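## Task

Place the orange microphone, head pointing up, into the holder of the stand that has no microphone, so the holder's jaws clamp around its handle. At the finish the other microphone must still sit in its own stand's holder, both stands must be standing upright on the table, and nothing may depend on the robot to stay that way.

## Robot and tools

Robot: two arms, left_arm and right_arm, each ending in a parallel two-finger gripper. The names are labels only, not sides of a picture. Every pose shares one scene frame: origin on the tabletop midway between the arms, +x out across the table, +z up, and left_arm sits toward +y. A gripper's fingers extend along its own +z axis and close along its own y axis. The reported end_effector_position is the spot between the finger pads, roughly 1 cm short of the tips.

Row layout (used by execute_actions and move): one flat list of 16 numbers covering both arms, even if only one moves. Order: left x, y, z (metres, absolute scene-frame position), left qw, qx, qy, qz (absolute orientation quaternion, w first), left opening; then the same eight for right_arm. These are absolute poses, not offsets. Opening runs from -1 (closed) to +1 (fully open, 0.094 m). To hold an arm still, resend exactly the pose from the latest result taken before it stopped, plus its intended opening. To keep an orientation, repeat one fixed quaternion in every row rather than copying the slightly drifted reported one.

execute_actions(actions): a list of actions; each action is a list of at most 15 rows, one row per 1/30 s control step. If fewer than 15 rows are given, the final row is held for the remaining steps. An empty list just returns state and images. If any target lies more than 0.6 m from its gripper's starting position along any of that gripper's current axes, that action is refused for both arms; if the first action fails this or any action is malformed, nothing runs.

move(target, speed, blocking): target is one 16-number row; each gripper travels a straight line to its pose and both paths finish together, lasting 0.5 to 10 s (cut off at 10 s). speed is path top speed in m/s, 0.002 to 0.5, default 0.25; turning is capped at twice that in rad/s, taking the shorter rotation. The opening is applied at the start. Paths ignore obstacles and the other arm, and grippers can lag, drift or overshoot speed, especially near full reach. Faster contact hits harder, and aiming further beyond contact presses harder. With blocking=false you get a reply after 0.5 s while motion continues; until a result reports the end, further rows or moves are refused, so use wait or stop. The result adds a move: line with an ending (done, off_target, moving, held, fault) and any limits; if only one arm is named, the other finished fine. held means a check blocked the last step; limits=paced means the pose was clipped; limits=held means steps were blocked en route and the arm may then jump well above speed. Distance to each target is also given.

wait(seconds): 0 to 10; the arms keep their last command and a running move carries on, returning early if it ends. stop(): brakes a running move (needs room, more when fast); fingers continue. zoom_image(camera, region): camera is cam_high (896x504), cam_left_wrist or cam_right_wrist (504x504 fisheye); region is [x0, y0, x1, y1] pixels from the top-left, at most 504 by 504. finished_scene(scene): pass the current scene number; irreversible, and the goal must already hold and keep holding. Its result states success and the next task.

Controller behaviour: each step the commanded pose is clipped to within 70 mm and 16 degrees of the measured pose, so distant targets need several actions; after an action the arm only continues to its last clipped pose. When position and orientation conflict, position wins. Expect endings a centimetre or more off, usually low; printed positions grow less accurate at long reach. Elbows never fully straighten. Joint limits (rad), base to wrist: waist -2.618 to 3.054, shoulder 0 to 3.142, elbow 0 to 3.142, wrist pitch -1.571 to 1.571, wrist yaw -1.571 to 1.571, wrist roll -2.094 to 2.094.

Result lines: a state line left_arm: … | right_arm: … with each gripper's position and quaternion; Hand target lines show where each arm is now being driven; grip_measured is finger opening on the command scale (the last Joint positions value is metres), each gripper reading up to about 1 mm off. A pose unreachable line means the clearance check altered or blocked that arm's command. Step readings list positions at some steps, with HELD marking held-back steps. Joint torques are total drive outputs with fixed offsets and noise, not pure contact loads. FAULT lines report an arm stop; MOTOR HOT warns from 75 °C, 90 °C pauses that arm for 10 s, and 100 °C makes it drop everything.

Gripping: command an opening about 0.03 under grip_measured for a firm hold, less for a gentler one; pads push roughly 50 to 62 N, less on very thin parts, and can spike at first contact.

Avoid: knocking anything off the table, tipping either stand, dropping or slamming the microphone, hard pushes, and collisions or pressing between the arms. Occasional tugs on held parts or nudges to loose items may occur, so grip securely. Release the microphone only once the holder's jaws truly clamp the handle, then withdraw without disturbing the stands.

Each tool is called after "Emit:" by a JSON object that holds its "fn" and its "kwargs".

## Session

Emit:
{"fn": "execute_actions", "kwargs": {"actions": []}}

Scene clock: 0.00 s.
left_arm: end_effector_position=(+0.5462, +0.0828, +0.2395) grip_measured=+1.000 end_effector_quat_wxyz=(+0.396, +0.483, +0.778, -0.058) | right_arm: end_effector_position=(+0.3613, -0.0251, +0.1416) grip_measured=+1.000 end_effector_quat_wxyz=(+0.477, -0.021, +0.845, +0.241)
Joint positions: left_arm=[-0.427  2.207  2.282 -0.839  0.192  0.591  0.094] | right_arm=[0.882 1.544 0.748 0.333 0.289 0.584 0.094]
Joint velocities: left_arm=[ 0.002 -0.002 -0.017  0.007  0.037 -0.022  0.   ] | right_arm=[-0.002 -0.002  0.012 -0.007  0.007  0.022  0.   ]
Joint torques (N m, as the arm reports them, + toward a larger angle): no reading
Hand target (left_arm): +0.546, +0.081, +0.259; +0.417, +0.480, +0.770, -0.061
Hand target (right_arm): +0.362, -0.025, +0.145; +0.479, -0.021, +0.844, +0.240

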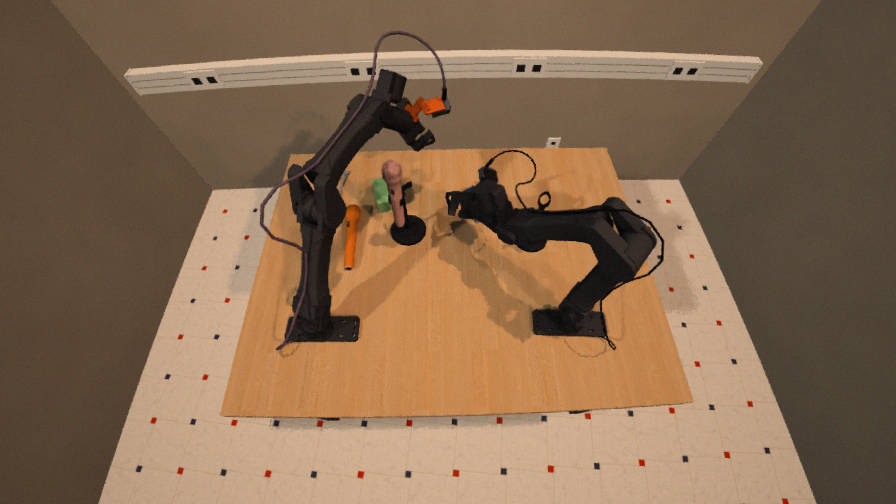

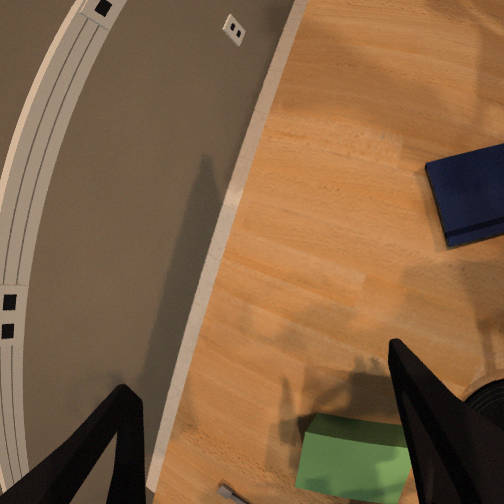

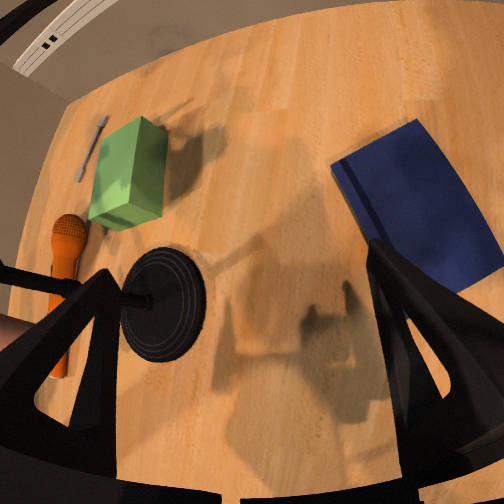

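Emit:
{"fn": "zoom_image", "kwargs": {"camera": "cam_high", "region": [320,140,460,280]}}

Emit:
{"fn": "zoom_image", "kwargs": {"camera": "cam_high", "region": [480,160,600,270]}}

Region (320, 140, 460, 280) of cam_high's 896x504 image, scaled by 3.600, with more detail than that image has.

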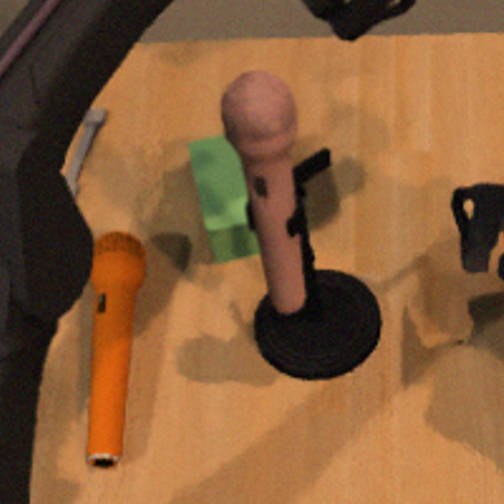

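Region (480, 160, 600, 270) of cam_high's 896x504 image, scaled by 4.200, with more detail than that image has; it fills the top 462 rows of this view, and the rest is white.

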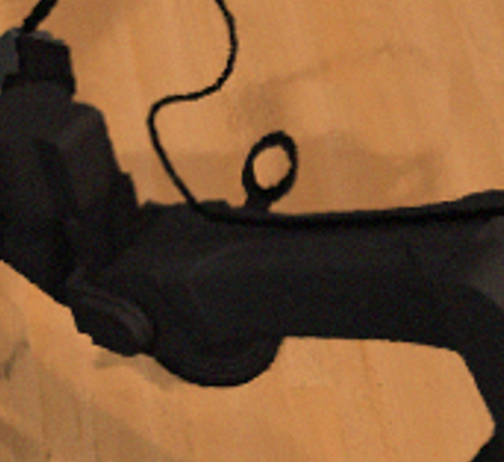

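Emit:
{"fn": "move", "kwargs": {"target": [0.43,0.30,0.36,0.342,0,0.94,0,1,0.16,-0.12,0.30,0.443,-0.400,0.768,0.231,1], "speed": 0.3}}

Emit:
{"fn": "zoom_image", "kwargs": {"camera": "cam_high", "region": [480,160,600,270]}}

Scene clock: 5.27 s.
left_arm: end_effector_position=(+0.4255, +0.2971, +0.3510) grip_measured=+1.000 end_effector_quat_wxyz=(+0.322, +0.013, +0.947, +0.002) | right_arm: end_effector_position=(+0.1708, -0.1182, +0.2950) grip_measured=+1.000 end_effector_quat_wxyz=(+0.440, -0.390, +0.777, +0.224)
Joint positions: left_arm=[-0.215  1.78   2.289 -1.435 -0.132 -0.153  0.094] | right_arm=[ 0.931  0.701  1.018 -0.856 -0.065 -0.033  0.094]
Joint velocities: left_arm=[ 0.002 -0.002  0.002 -0.037 -0.037 -0.095  0.   ] | right_arm=[-0.002 -0.007 -0.002 -0.022  0.007  0.051  0.   ]
Joint torques (N m, as the arm reports them, + toward a larger angle): left_arm=[ 0.59 -6.35  7.33  1.52 -0.18 -0.05] | right_arm=[ 0.7   0.36  9.57  1.99 -0.12 -0.11]
Hand target (left_arm): +0.429, +0.300, +0.362; +0.339, +0.002, +0.941, +0.001
Hand target (right_arm): +0.164, -0.120, +0.302; +0.442, -0.400, +0.769, +0.230
Off the commanded pose (left_arm): 0.011 m, 3 deg.
Off the commanded pose (right_arm): 0.012 m, 2 deg.
move: off_target (left_arm, right_arm)

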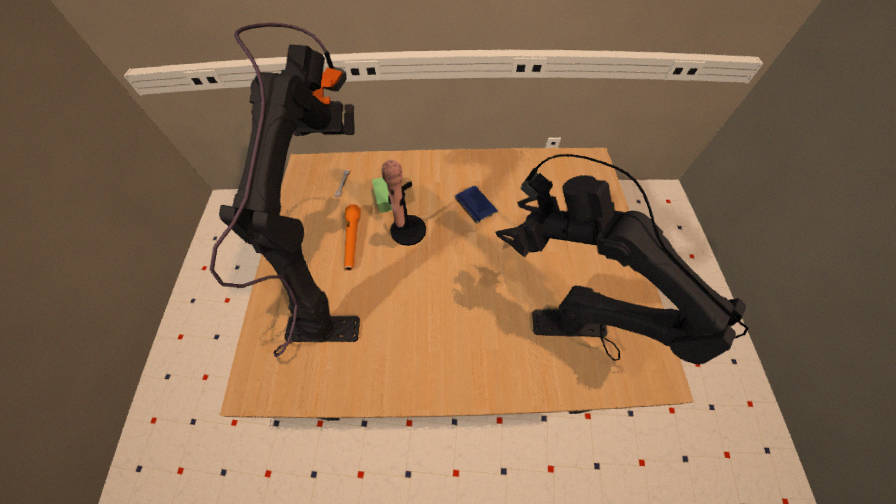

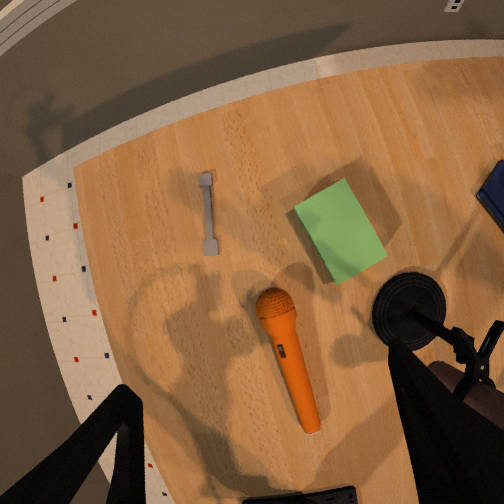

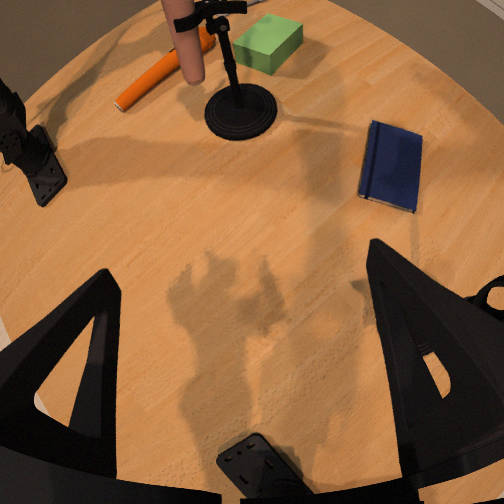

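Region (480, 160, 600, 270) of cam_high's 896x504 image, scaled by 4.200, with more detail than that image has; it fills the top 462 rows of this view, and the rest is white.

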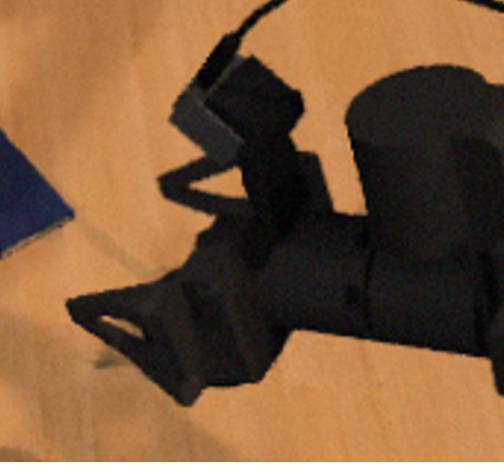

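Emit:
{"fn": "move", "kwargs": {"target": [0.32,0.324,0.11,0.1736,-0.0258,0.9845,0.0045,1,0.26,-0.35,0.31,0.498,0.0755,0.863,-0.0436,1], "speed": 0.3}}

Emit:
{"fn": "zoom_image", "kwargs": {"camera": "cam_high", "region": [490,170,590,270]}}

Scene clock: 9.70 s.
left_arm: end_effector_position=(+0.3145, +0.3233, +0.1010) grip_measured=+1.000 end_effector_quat_wxyz=(+0.148, -0.012, +0.989, +0.012) | right_arm: end_effector_position=(+0.2586, -0.3479, +0.2997) grip_measured=+1.000 end_effector_quat_wxyz=(+0.487, +0.066, +0.870, -0.035)
Joint positions: left_arm=[-0.184  1.402  1.002 -0.884 -0.084 -0.208  0.094] | right_arm=[-0.09   0.705  1.053 -0.898 -0.01  -0.004  0.094]
Joint velocities: left_arm=[ 0.022 -0.002 -0.002  0.007 -0.051 -0.066  0.   ] | right_arm=[ 0.012  0.007 -0.012  0.037  0.007 -0.051  0.   ]
Joint torques (N m, as the arm reports them, + toward a larger angle): left_arm=[ 0.83 -6.95  5.47  1.1   0.06 -0.02] | right_arm=[-0.75  2.34  9.63  2.43  0.15  0.09]
Hand target (left_arm): +0.319, +0.324, +0.110; +0.173, -0.023, +0.985, +0.004
Hand target (right_arm): +0.261, -0.353, +0.310; +0.498, +0.077, +0.863, -0.041
Off the commanded pose (left_arm): 0.011 m, 3 deg.
Off the commanded pose (right_arm): 0.011 m, 2 deg.
move: off_target (left_arm, right_arm)

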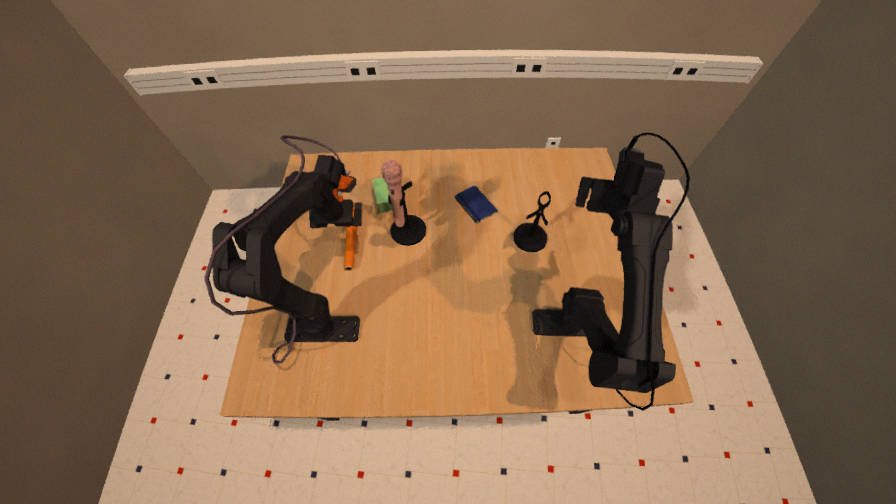

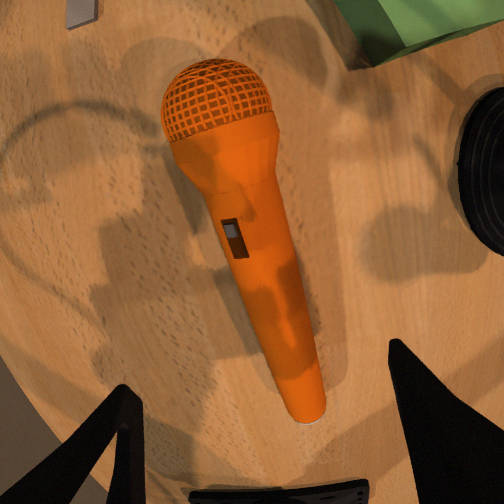

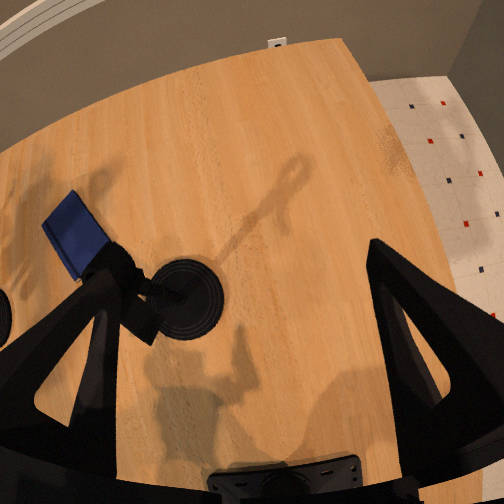

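Region (490, 170, 590, 270) of cam_high's 896x504 image, scaled by 5.040, with more detail than that image has.

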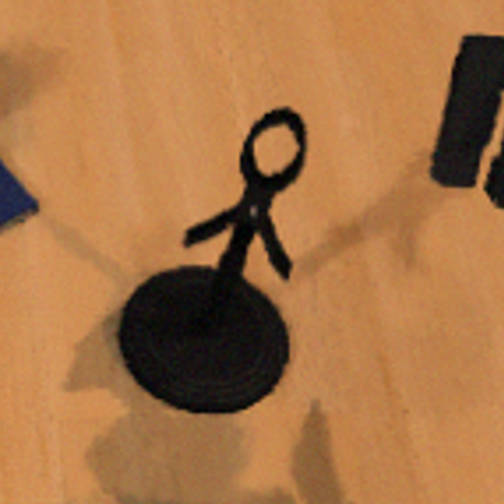

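Emit:
{"fn": "move", "kwargs": {"target": [0.326,0.322,0.062,0.1734,-0.043,0.9839,0.0076,1,0.286,-0.215,0.25,0.633,0.133,0.754,-0.112,1], "speed": 0.2}}

Scene clock: 17.90 s.
left_arm: end_effector_position=(+0.3233, +0.3222, +0.0645) grip_measured=+1.000 end_effector_quat_wxyz=(+0.168, -0.039, +0.985, +0.006) | right_arm: end_effector_position=(+0.2824, -0.2103, +0.2523) grip_measured=+1.000 end_effector_quat_wxyz=(+0.634, +0.126, +0.756, -0.103)
Joint positions: left_arm=[-0.184  1.439  0.872 -0.678 -0.088 -0.259  0.094] | right_arm=[ 1.093  1.005  0.709 -0.382  1.29   0.662  0.094]
Joint velocities: left_arm=[-0.022  0.017 -0.002  0.007 -0.095 -0.022  0.   ] | right_arm=[-0.002 -0.012 -0.007 -0.007 -0.037 -0.007  0.   ]
Joint torques (N m, as the arm reports them, + toward a larger angle): left_arm=[-0.24 -4.38  4.97  1.18 -0.19 -0.11] | right_arm=[ 0.21 -0.75  7.24  1.74  0.69  0.07]
Hand target (left_arm): +0.326, +0.322, +0.062; +0.173, -0.043, +0.984, +0.008
Hand target (right_arm): +0.282, -0.212, +0.251; +0.638, +0.132, +0.750, -0.110
Off the commanded pose (left_arm): 0.004 m, 1 deg.
Off the commanded pose (right_arm): 0.006 m, 1 deg.
move: done

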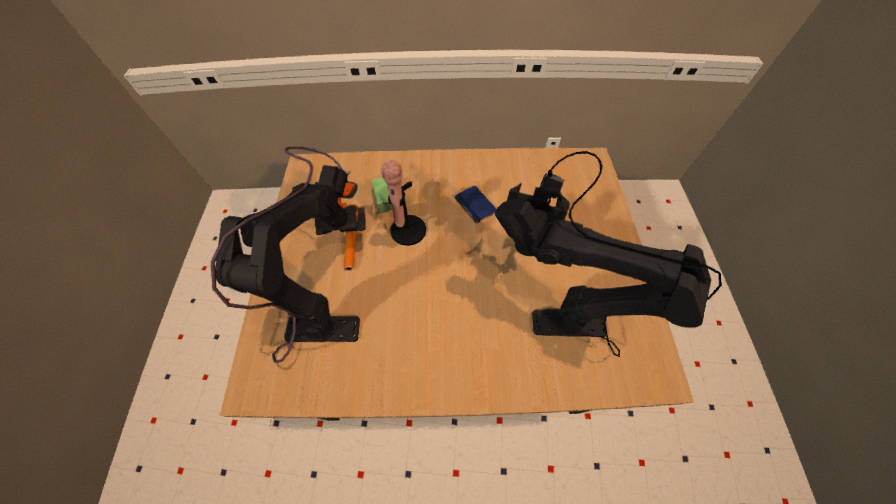

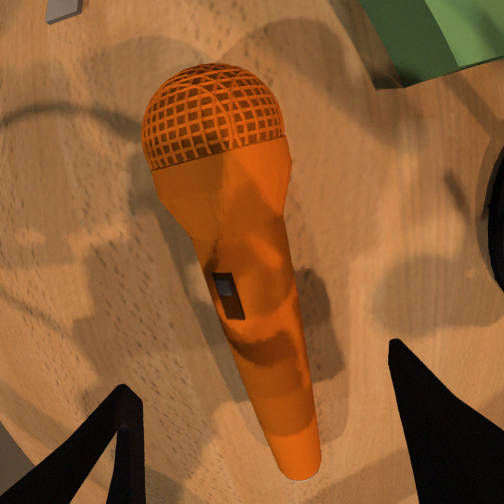

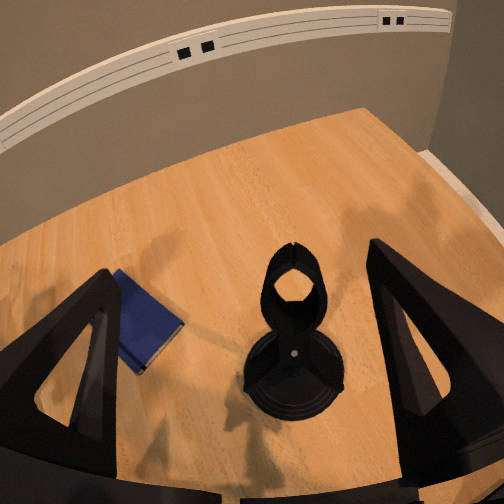

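Emit:
{"fn": "execute_actions", "kwargs": {"actions": []}}

Scene clock: 20.23 s.
left_arm: end_effector_position=(+0.3234, +0.3221, +0.0645) grip_measured=+1.000 end_effector_quat_wxyz=(+0.168, -0.039, +0.985, +0.006) | right_arm: end_effector_position=(+0.2824, -0.2104, +0.2527) grip_measured=+1.000 end_effector_quat_wxyz=(+0.635, +0.127, +0.755, -0.103)
Joint positions: left_arm=[-0.184  1.439  0.872 -0.677 -0.088 -0.259  0.094] | right_arm=[ 1.093  1.005  0.709 -0.38   1.292  0.662  0.094]
Joint velocities: left_arm=[ 0.002 -0.012 -0.002 -0.037 -0.022 -0.066  0.   ] | right_arm=[-0.007  0.012 -0.017  0.037 -0.051 -0.022  0.   ]
Joint torques (N m, as the arm reports them, + toward a larger angle): left_arm=[-0.41 -4.42  5.02  1.17 -0.17 -0.07] | right_arm=[ 0.23 -0.73  7.25  1.78  0.67  0.07]
Hand target (left_arm): +0.326, +0.322, +0.062; +0.173, -0.043, +0.984, +0.008
Hand target (right_arm): +0.282, -0.212, +0.251; +0.638, +0.132, +0.750, -0.110
Off the commanded pose (left_arm): 0.004 m, 1 deg.
Off the commanded pose (right_arm): 0.006 m, 1 deg.

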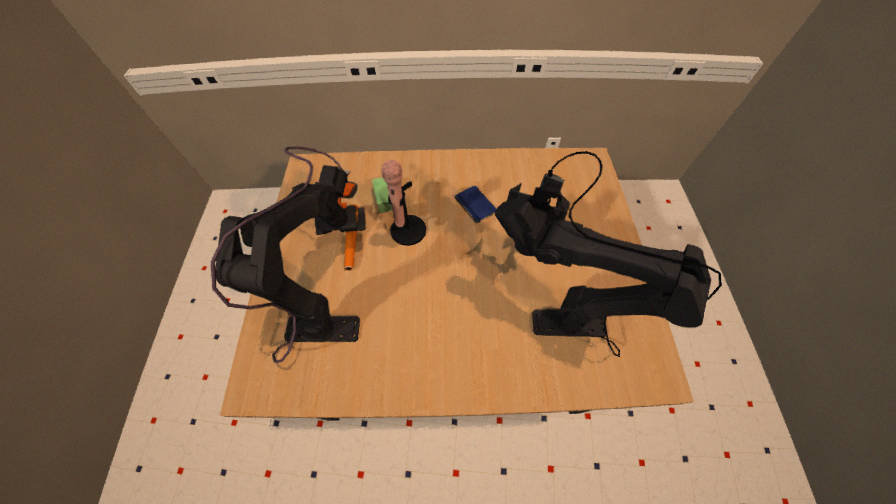

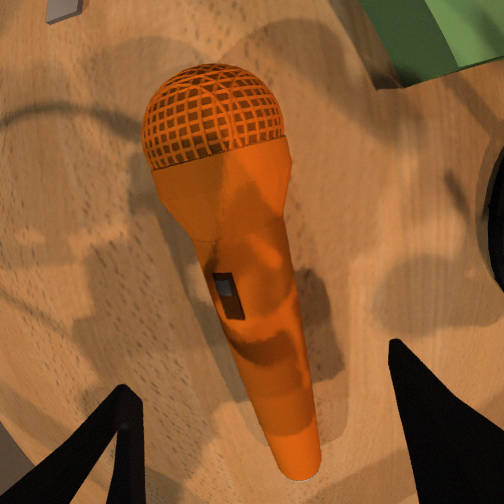

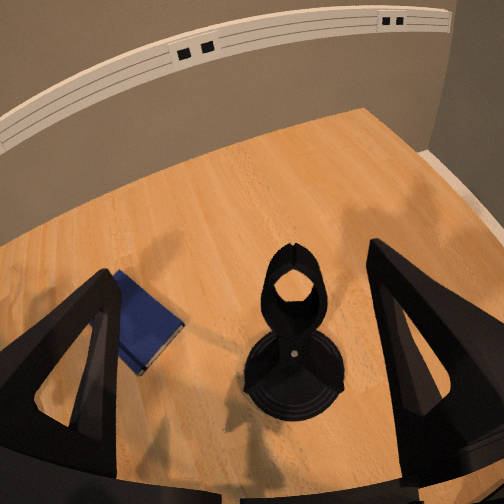

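Emit:
{"fn": "move", "kwargs": {"target": [0.337,0.320,0.022,0.1734,-0.043,0.9839,0.0076,1,0.284,-0.221,0.195,0.633,0.133,0.754,-0.112,1], "speed": 0.08}}

Scene clock: 22.10 s.
left_arm: end_effector_position=(+0.3349, +0.3199, +0.0239) grip_measured=+1.000 end_effector_quat_wxyz=(+0.167, -0.039, +0.985, +0.006) | right_arm: end_effector_position=(+0.2830, -0.2192, +0.2010) grip_measured=+1.000 end_effector_quat_wxyz=(+0.636, +0.139, +0.752, -0.101)
Joint positions: left_arm=[-0.184  1.557  0.804 -0.493 -0.088 -0.259  0.094] | right_arm=[ 1.068  1.019  0.498 -0.124  1.283  0.649  0.094]
Joint velocities: left_arm=[ 0.002 -0.017 -0.002 -0.022 -0.007  0.095  0.   ] | right_arm=[ 0.002 -0.017 -0.007 -0.007 -0.037 -0.051  0.   ]
Joint torques (N m, as the arm reports them, + toward a larger angle): left_arm=[-0.05 -4.99  4.65  1.09 -0.16 -0.02] | right_arm=[-0.78 -0.73  6.51  1.76  0.4  -0.1 ]
Hand target (left_arm): +0.337, +0.320, +0.022; +0.173, -0.043, +0.984, +0.008
Hand target (right_arm): +0.284, -0.222, +0.195; +0.633, +0.133, +0.754, -0.112
Off the commanded pose (left_arm): 0.003 m, 1 deg.
Off the commanded pose (right_arm): 0.006 m, 1 deg.
move: done

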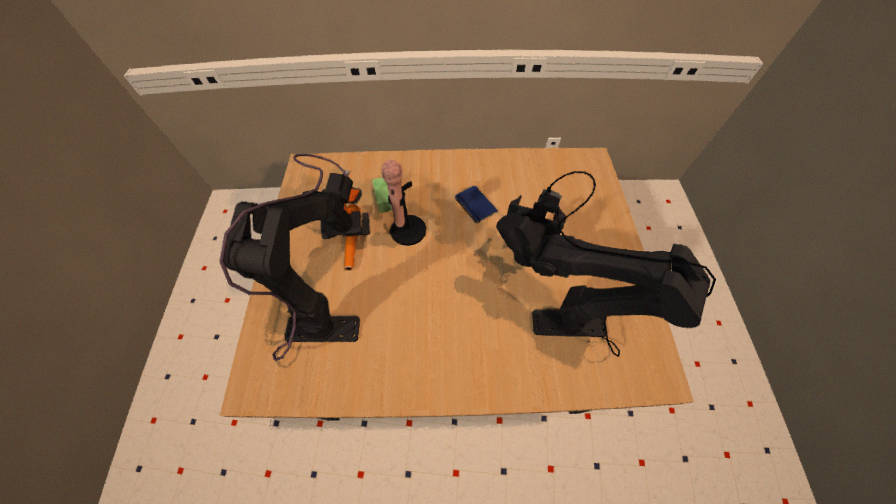

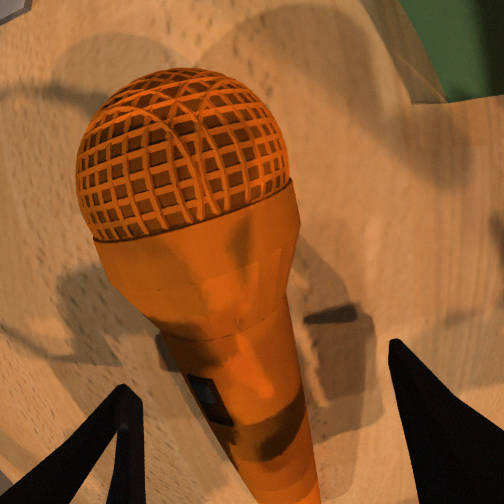

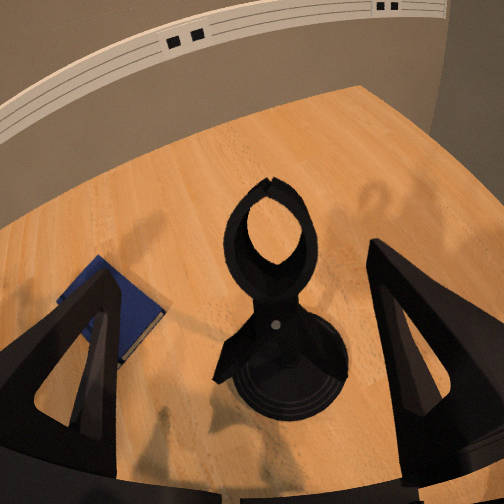

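Emit:
{"fn": "move", "kwargs": {"target": [0.337,0.322,0.020,0.1734,-0.043,0.9839,0.0076,-0.33,0.283,-0.223,0.160,0.633,0.133,0.754,-0.112,1], "speed": 0.06}}

Scene clock: 24.03 s.
left_arm: end_effector_position=(+0.3350, +0.3197, +0.0240) grip_measured=-0.310 end_effector_quat_wxyz=(+0.167, -0.039, +0.985, +0.005) | right_arm: end_effector_position=(+0.2824, -0.2199, +0.1663) grip_measured=+1.000 end_effector_quat_wxyz=(+0.637, +0.139, +0.752, -0.100)
Joint positions: left_arm=[-0.184  1.557  0.804 -0.492 -0.087 -0.259  0.032] | right_arm=[1.068 1.088 0.379 0.071 1.282 0.645 0.094]
Joint velocities: left_arm=[-0.002 -0.002  0.007  0.022 -0.022  0.051 -0.001] | right_arm=[-0.002 -0.007 -0.017 -0.081  0.11   0.037  0.   ]
Joint torques (N m, as the arm reports them, + toward a larger angle): left_arm=[ 0.38 -4.98  4.17  1.25 -0.16  0.03] | right_arm=[-0.83 -0.75  6.12  1.83  0.4  -0.13]
Hand target (left_arm): +0.337, +0.322, +0.020; +0.173, -0.043, +0.984, +0.008
Hand target (right_arm): +0.283, -0.223, +0.160; +0.633, +0.133, +0.754, -0.112
Off the commanded pose (left_arm): 0.005 m, 1 deg.
Off the commanded pose (right_arm): 0.007 m, 2 deg.
move: done

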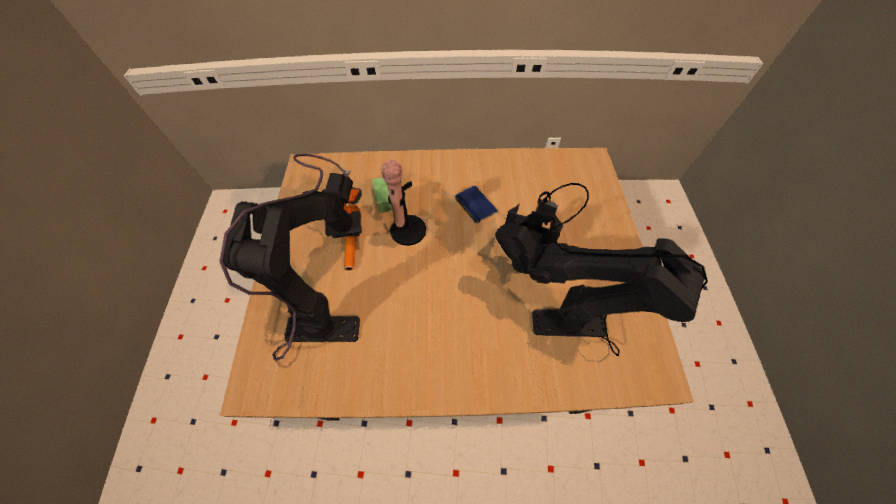

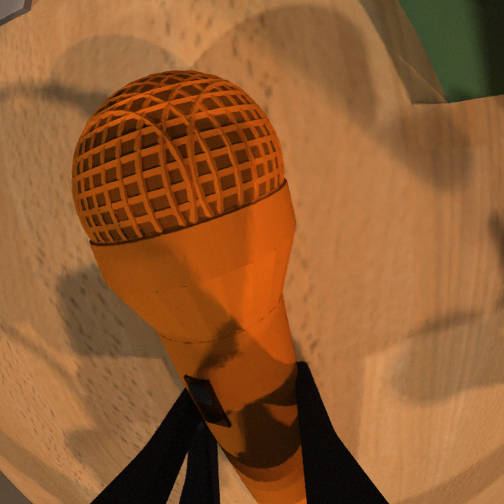

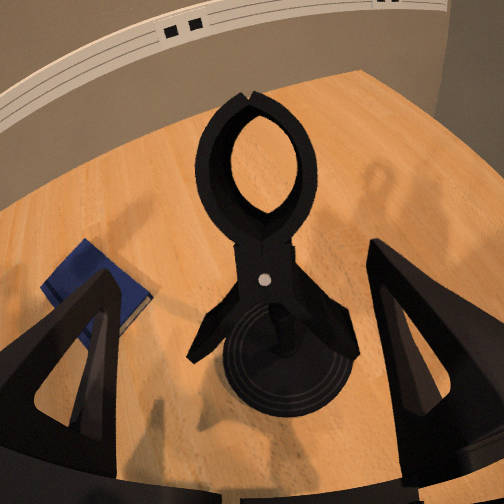

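Emit:
{"fn": "move", "kwargs": {"target": [0.33,0.322,0.12,0.1734,-0.043,0.9839,0.0076,-0.355,0.280,-0.231,0.150,0.633,0.133,0.754,-0.112,1], "speed": 0.1}}

Scene clock: 26.33 s.
left_arm: end_effector_position=(+0.3151, +0.3237, +0.0967) grip_measured=-0.310 end_effector_quat_wxyz=(+0.130, -0.037, +0.991, +0.014) | right_arm: end_effector_position=(+0.2804, -0.2275, +0.1535) grip_measured=+1.000 end_effector_quat_wxyz=(+0.635, +0.136, +0.753, -0.105)
Joint positions: left_arm=[-0.184  1.441  1.028 -0.909 -0.087 -0.259  0.032] | right_arm=[1.055 1.088 0.319 0.141 1.274 0.62  0.094]
Joint velocities: left_arm=[-0.022  0.007 -0.007  0.037 -0.007 -0.022  0.   ] | right_arm=[-0.007 -0.027 -0.012 -0.037 -0.007 -0.007  0.   ]
Joint torques (N m, as the arm reports them, + toward a larger angle): left_arm=[ 0.04 -7.28  9.04  0.88 -0.17 -0.06] | right_arm=[-0.76 -1.7   6.03  1.81  0.38 -0.18]
Hand target (left_arm): +0.329, +0.322, +0.121; +0.173, -0.043, +0.984, +0.007
Hand target (right_arm): +0.280, -0.231, +0.150; +0.633, +0.133, +0.754, -0.112
Off the commanded pose (left_arm): 0.028 m, 5 deg.
Off the commanded pose (right_arm): 0.005 m, 1 deg.
move: off_target (left_arm)

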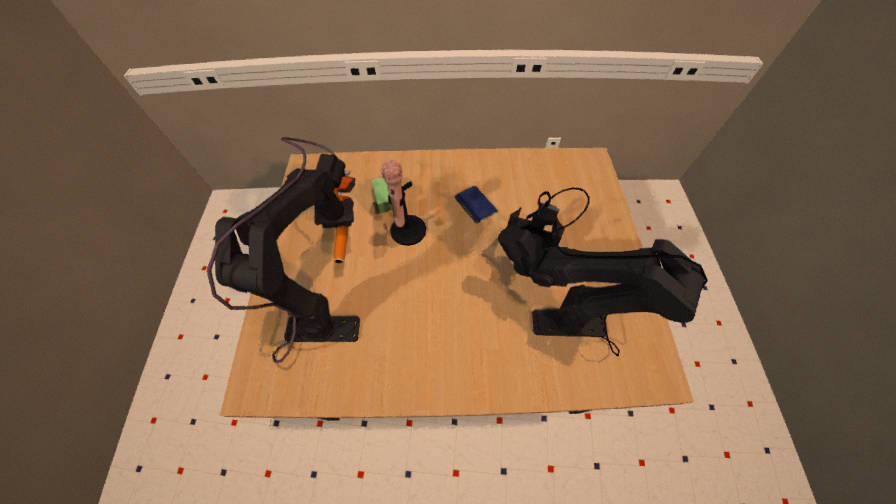

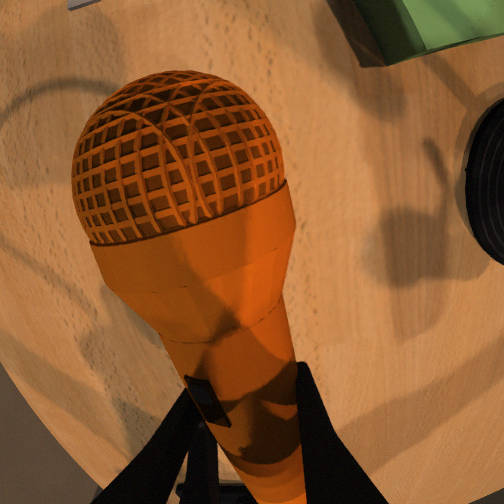

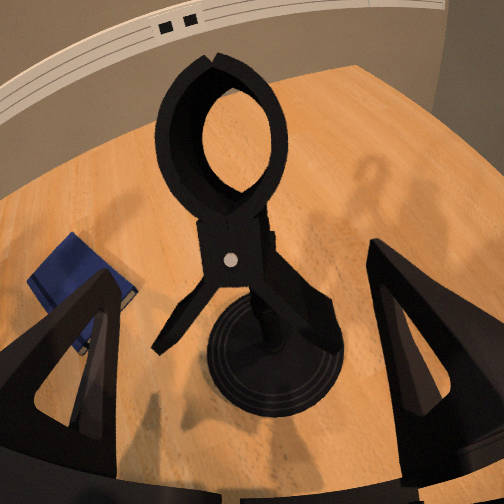

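Emit:
{"fn": "execute_actions", "kwargs": {"actions": [[[0.329,0.322,0.121,0.1734,-0.043,0.9839,0.0076,-0.355,0.280,-0.231,0.150,0.633,0.133,0.754,-0.112,0.35]],[[0.329,0.322,0.121,0.1734,-0.043,0.9839,0.0076,-0.355,0.280,-0.231,0.150,0.633,0.133,0.754,-0.112,0.3],[0.329,0.322,0.121,0.1734,-0.043,0.9839,0.0076,-0.355,0.280,-0.231,0.150,0.633,0.133,0.754,-0.112,0.26],[0.329,0.322,0.121,0.1734,-0.043,0.9839,0.0076,-0.355,0.280,-0.231,0.150,0.633,0.133,0.754,-0.112,0.22],[0.329,0.322,0.121,0.1734,-0.043,0.9839,0.0076,-0.355,0.280,-0.231,0.150,0.633,0.133,0.754,-0.112,0.18],[0.329,0.322,0.121,0.1734,-0.043,0.9839,0.0076,-0.355,0.280,-0.231,0.150,0.633,0.133,0.754,-0.112,0.14],[0.329,0.322,0.121,0.1734,-0.043,0.9839,0.0076,-0.355,0.280,-0.231,0.150,0.633,0.133,0.754,-0.112,0.1],[0.329,0.322,0.121,0.1734,-0.043,0.9839,0.0076,-0.355,0.280,-0.231,0.150,0.633,0.133,0.754,-0.112,0.06],[0.329,0.322,0.121,0.1734,-0.043,0.9839,0.0076,-0.355,0.280,-0.231,0.150,0.633,0.133,0.754,-0.112,0.02],[0.329,0.322,0.121,0.1734,-0.043,0.9839,0.0076,-0.355,0.280,-0.231,0.150,0.633,0.133,0.754,-0.112,-0.02],[0.329,0.322,0.121,0.1734,-0.043,0.9839,0.0076,-0.355,0.280,-0.231,0.150,0.633,0.133,0.754,-0.112,-0.06],[0.329,0.322,0.121,0.1734,-0.043,0.9839,0.0076,-0.355,0.280,-0.231,0.150,0.633,0.133,0.754,-0.112,-0.1]]]}}

Scene clock: 28.90 s.
left_arm: end_effector_position=(+0.3136, +0.3239, +0.0964) grip_measured=-0.310 end_effector_quat_wxyz=(+0.127, -0.037, +0.991, +0.015) | right_arm: end_effector_position=(+0.2803, -0.2270, +0.1504) grip_measured=-0.092 end_effector_quat_wxyz=(+0.632, +0.131, +0.757, -0.104)
Joint positions: left_arm=[-0.184  1.441  1.028 -0.916 -0.087 -0.259  0.032] | right_arm=[1.053 1.088 0.313 0.143 1.261 0.617 0.043]
Joint velocities: left_arm=[ 0.002  0.002  0.002  0.007  0.037  0.007 -0.001] | right_arm=[-0.017 -0.017  0.002 -0.037 -0.007  0.007  0.001]
Joint torques (N m, as the arm reports them, + toward a larger angle): left_arm=[-0.13 -7.86  8.79  0.88 -0.18 -0.03] | right_arm=[-0.56 -1.57  6.59  1.83  0.53 -0.1 ]
Hand target (left_arm): +0.328, +0.322, +0.121; +0.173, -0.044, +0.984, +0.008
Hand target (right_arm): +0.280, -0.231, +0.150; +0.633, +0.133, +0.754, -0.112
Off the commanded pose (left_arm): 0.029 m, 5 deg.
Off the commanded pose (right_arm): 0.004 m, 1 deg.
Step readings (end_effector_position; steps 1 to 15: 1st action; 16 to 30: 2nd action):
0: left_arm (+0.3149, +0.3237, +0.0967) | right_arm (+0.2804, -0.2274, +0.1536)
1: left_arm (+0.3148, +0.3237, +0.0967) | right_arm (+0.2804, -0.2274, +0.1536)
2: left_arm (+0.3147, +0.3237, +0.0966) | right_arm (+0.2804, -0.2274, +0.1536)
4: left_arm (+0.3144, +0.3238, +0.0965) | right_arm (+0.2805, -0.2275, +0.1536)
8: left_arm (+0.3139, +0.3239, +0.0964) | right_arm (+0.2806, -0.2279, +0.1537)
15: left_arm (+0.3138, +0.3239, +0.0964) | right_arm (+0.2806, -0.2279, +0.1537)
16: left_arm (+0.3137, +0.3239, +0.0964) | right_arm (+0.2806, -0.2280, +0.1537)
17: left_arm (+0.3137, +0.3239, +0.0964) | right_arm (+0.2805, -0.2282, +0.1538)
19: left_arm (+0.3137, +0.3239, +0.0964) | right_arm (+0.2805, -0.2280, +0.1537)
23: left_arm (+0.3137, +0.3239, +0.0964) | right_arm (+0.2802, -0.2280, +0.1516)
30: end_effector_position above

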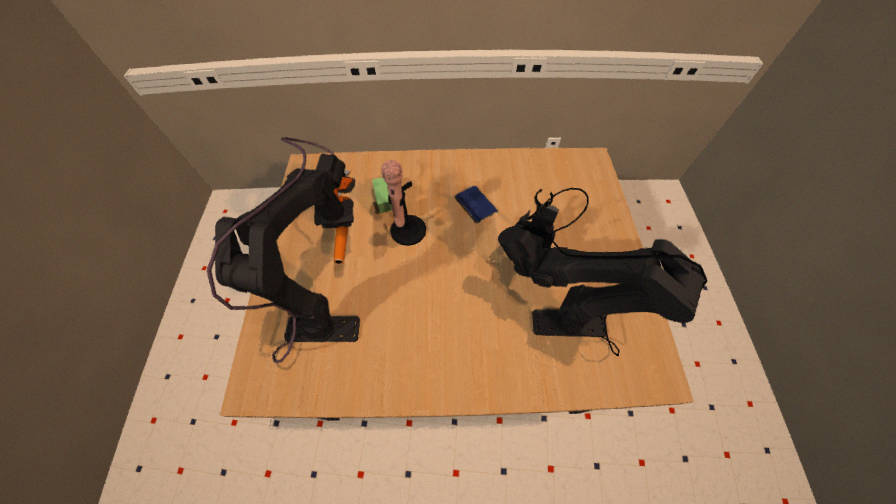

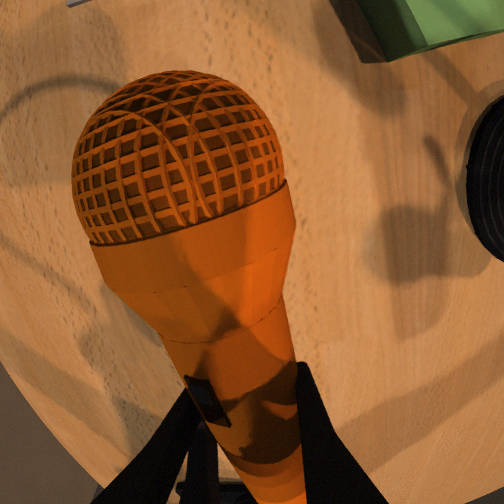

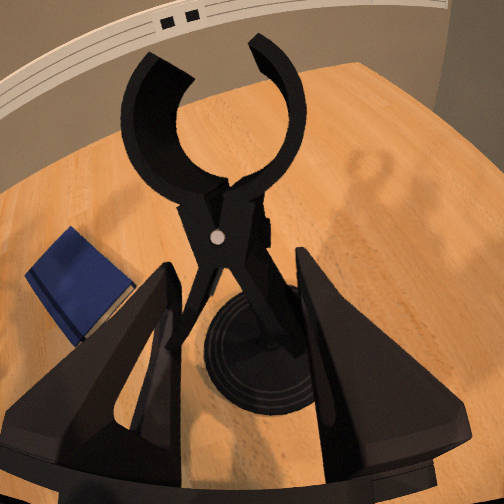

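Emit:
{"fn": "execute_actions", "kwargs": {"actions": [[[0.329,0.322,0.121,0.1734,-0.043,0.9839,0.0076,-0.355,0.280,-0.231,0.150,0.633,0.133,0.754,-0.112,-0.14],[0.329,0.322,0.121,0.1734,-0.043,0.9839,0.0076,-0.355,0.280,-0.231,0.150,0.633,0.133,0.754,-0.112,-0.18],[0.329,0.322,0.121,0.1734,-0.043,0.9839,0.0076,-0.355,0.280,-0.231,0.150,0.633,0.133,0.754,-0.112,-0.22],[0.329,0.322,0.121,0.1734,-0.043,0.9839,0.0076,-0.355,0.280,-0.231,0.150,0.633,0.133,0.754,-0.112,-0.26],[0.329,0.322,0.121,0.1734,-0.043,0.9839,0.0076,-0.355,0.280,-0.231,0.150,0.633,0.133,0.754,-0.112,-0.30],[0.329,0.322,0.121,0.1734,-0.043,0.9839,0.0076,-0.355,0.280,-0.231,0.150,0.633,0.133,0.754,-0.112,-0.34],[0.329,0.322,0.121,0.1734,-0.043,0.9839,0.0076,-0.355,0.280,-0.231,0.150,0.633,0.133,0.754,-0.112,-0.38],[0.329,0.322,0.121,0.1734,-0.043,0.9839,0.0076,-0.355,0.280,-0.231,0.150,0.633,0.133,0.754,-0.112,-0.42],[0.329,0.322,0.121,0.1734,-0.043,0.9839,0.0076,-0.355,0.280,-0.231,0.150,0.633,0.133,0.754,-0.112,-0.46],[0.329,0.322,0.121,0.1734,-0.043,0.9839,0.0076,-0.355,0.280,-0.231,0.150,0.633,0.133,0.754,-0.112,-0.50],[0.329,0.322,0.121,0.1734,-0.043,0.9839,0.0076,-0.355,0.280,-0.231,0.150,0.633,0.133,0.754,-0.112,-0.54],[0.329,0.322,0.121,0.1734,-0.043,0.9839,0.0076,-0.355,0.280,-0.231,0.150,0.633,0.133,0.754,-0.112,-0.57]]]}}

Scene clock: 30.77 s.
left_arm: end_effector_position=(+0.3136, +0.3239, +0.0964) grip_measured=-0.310 end_effector_quat_wxyz=(+0.127, -0.037, +0.991, +0.015) | right_arm: end_effector_position=(+0.2807, -0.2250, +0.1488) grip_measured=-0.511 end_effector_quat_wxyz=(+0.629, +0.126, +0.760, -0.101)
Joint positions: left_arm=[-0.184  1.441  1.028 -0.916 -0.087 -0.259  0.032] | right_arm=[1.053 1.088 0.313 0.141 1.247 0.614 0.023]
Joint velocities: left_arm=[-0.012 -0.002  0.007 -0.066 -0.007  0.007 -0.001] | right_arm=[-0.007  0.007  0.012 -0.007 -0.022  0.022  0.   ]
Joint torques (N m, as the arm reports them, + toward a larger angle): left_arm=[-0.27 -7.67  8.76  0.89 -0.16 -0.09] | right_arm=[-0.55 -1.49  6.68  1.86  0.68 -0.06]
Hand target (left_arm): +0.328, +0.322, +0.121; +0.173, -0.044, +0.984, +0.008
Hand target (right_arm): +0.280, -0.231, +0.150; +0.633, +0.133, +0.754, -0.112
Off the commanded pose (left_arm): 0.029 m, 5 deg.
Off the commanded pose (right_arm): 0.006 m, 2 deg.
Step readings (end_effector_position):
0: left_arm (+0.3136, +0.3239, +0.0964) | right_arm (+0.2803, -0.2270, +0.1504)
1: left_arm (+0.3136, +0.3239, +0.0964) | right_arm (+0.2803, -0.2270, +0.1504)
2: left_arm (+0.3136, +0.3239, +0.0964) | right_arm (+0.2804, -0.2267, +0.1502)
4: left_arm (+0.3136, +0.3239, +0.0964) | right_arm (+0.2805, -0.2261, +0.1497)
8: left_arm (+0.3136, +0.3239, +0.0964) | right_arm (+0.2807, -0.2250, +0.1490)
15: end_effector_position above

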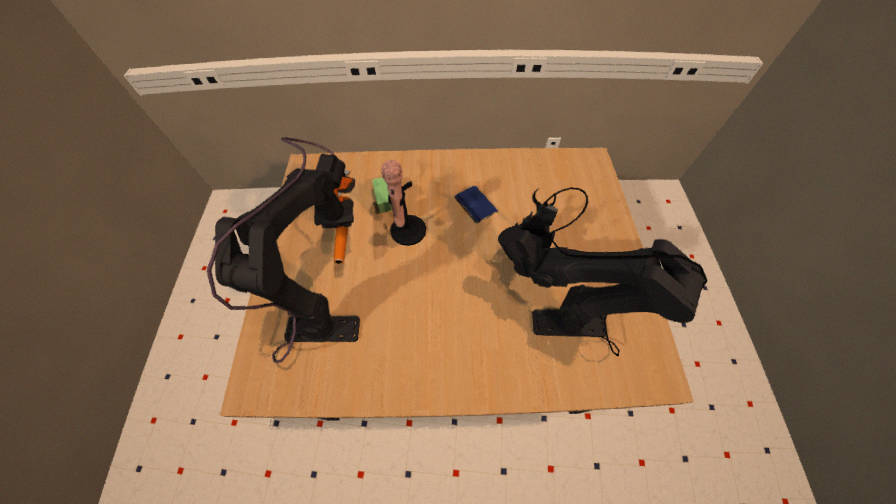

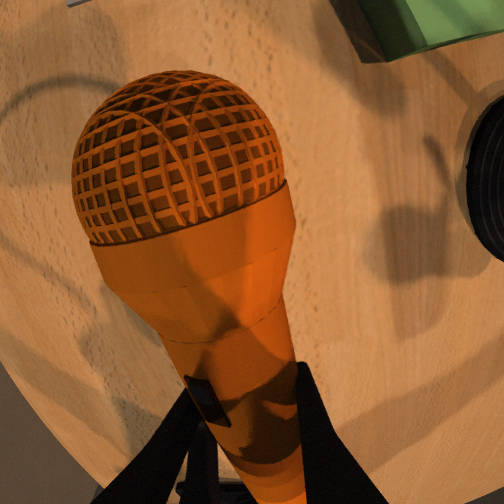

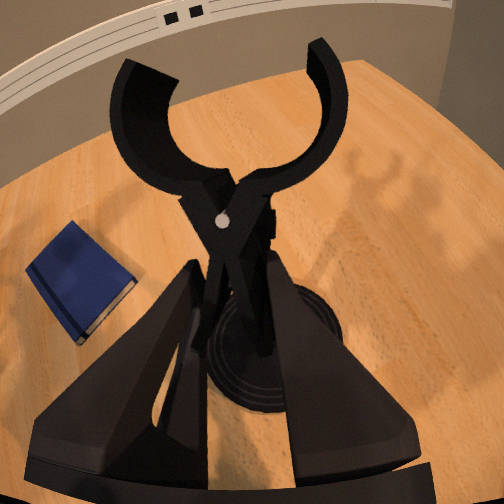

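Emit:
{"fn": "move", "kwargs": {"target": [0.29,0.32,0.22,0.2586,-0.042,0.965,0.011,-0.355,0.280,-0.226,0.20,0.633,0.128,0.756,-0.105,-0.57], "speed": 0.1}}

Scene clock: 35.87 s.
left_arm: end_effector_position=(+0.2805, +0.3214, +0.1969) grip_measured=-0.310 end_effector_quat_wxyz=(+0.213, -0.038, +0.976, +0.021) | right_arm: end_effector_position=(+0.2793, -0.2230, +0.1716) grip_measured=-0.519 end_effector_quat_wxyz=(+0.609, +0.094, +0.779, -0.116)
Joint positions: left_arm=[-0.276  1.181  1.184 -1.175 -0.172 -0.329  0.032] | right_arm=[ 1.053  1.005  0.431 -0.138  1.209  0.611  0.023]
Joint velocities: left_arm=[-0.012 -0.017 -0.002 -0.037  0.022  0.022  0.001] | right_arm=[ 0.002 -0.022 -0.002 -0.022 -0.051  0.037 -0.001]
Joint torques (N m, as the arm reports them, + toward a larger angle): left_arm=[-0.76 -4.65  9.26  1.27 -0.31 -0.08] | right_arm=[ 0.17 -3.83 11.78  1.83  0.98 -0.05]
Hand target (left_arm): +0.289, +0.320, +0.221; +0.259, -0.045, +0.965, +0.011
Hand target (right_arm): +0.280, -0.226, +0.199; +0.632, +0.129, +0.757, -0.105
Off the commanded pose (left_arm): 0.025 m, 5 deg.
Off the commanded pose (right_arm): 0.029 m, 6 deg.
move: off_target (left_arm, right_arm)

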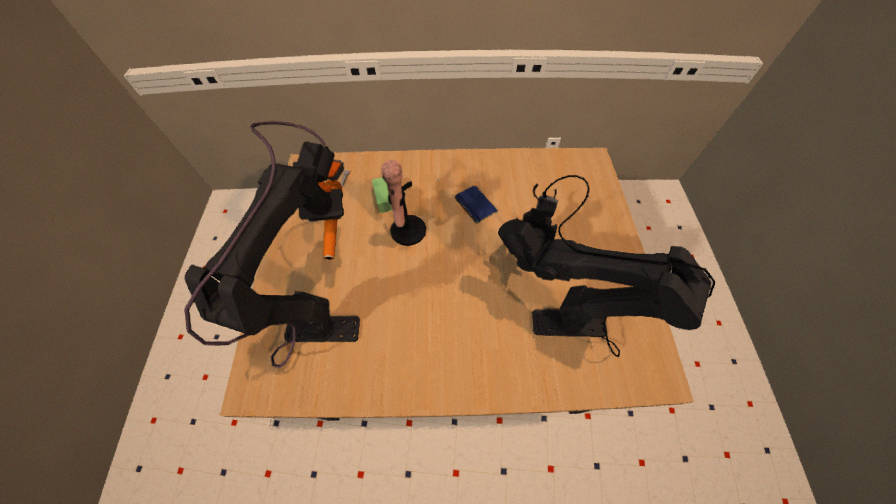

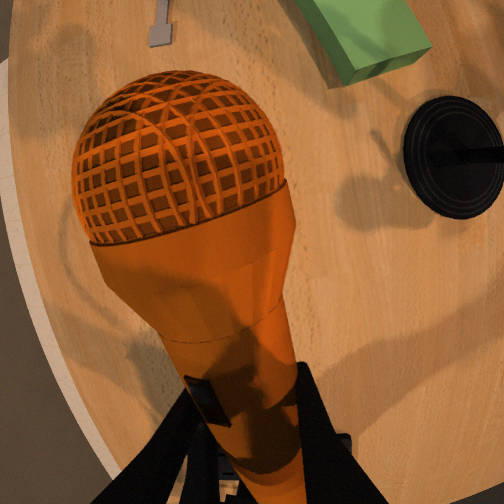

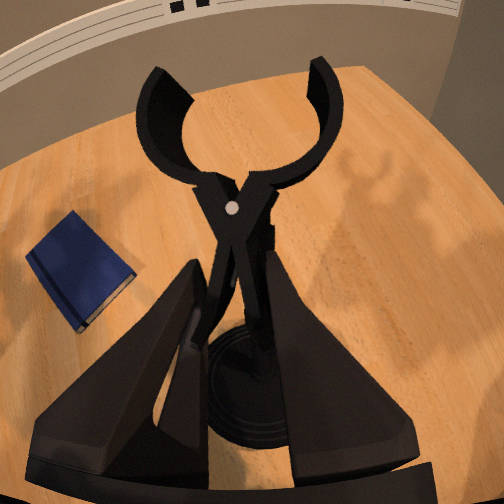

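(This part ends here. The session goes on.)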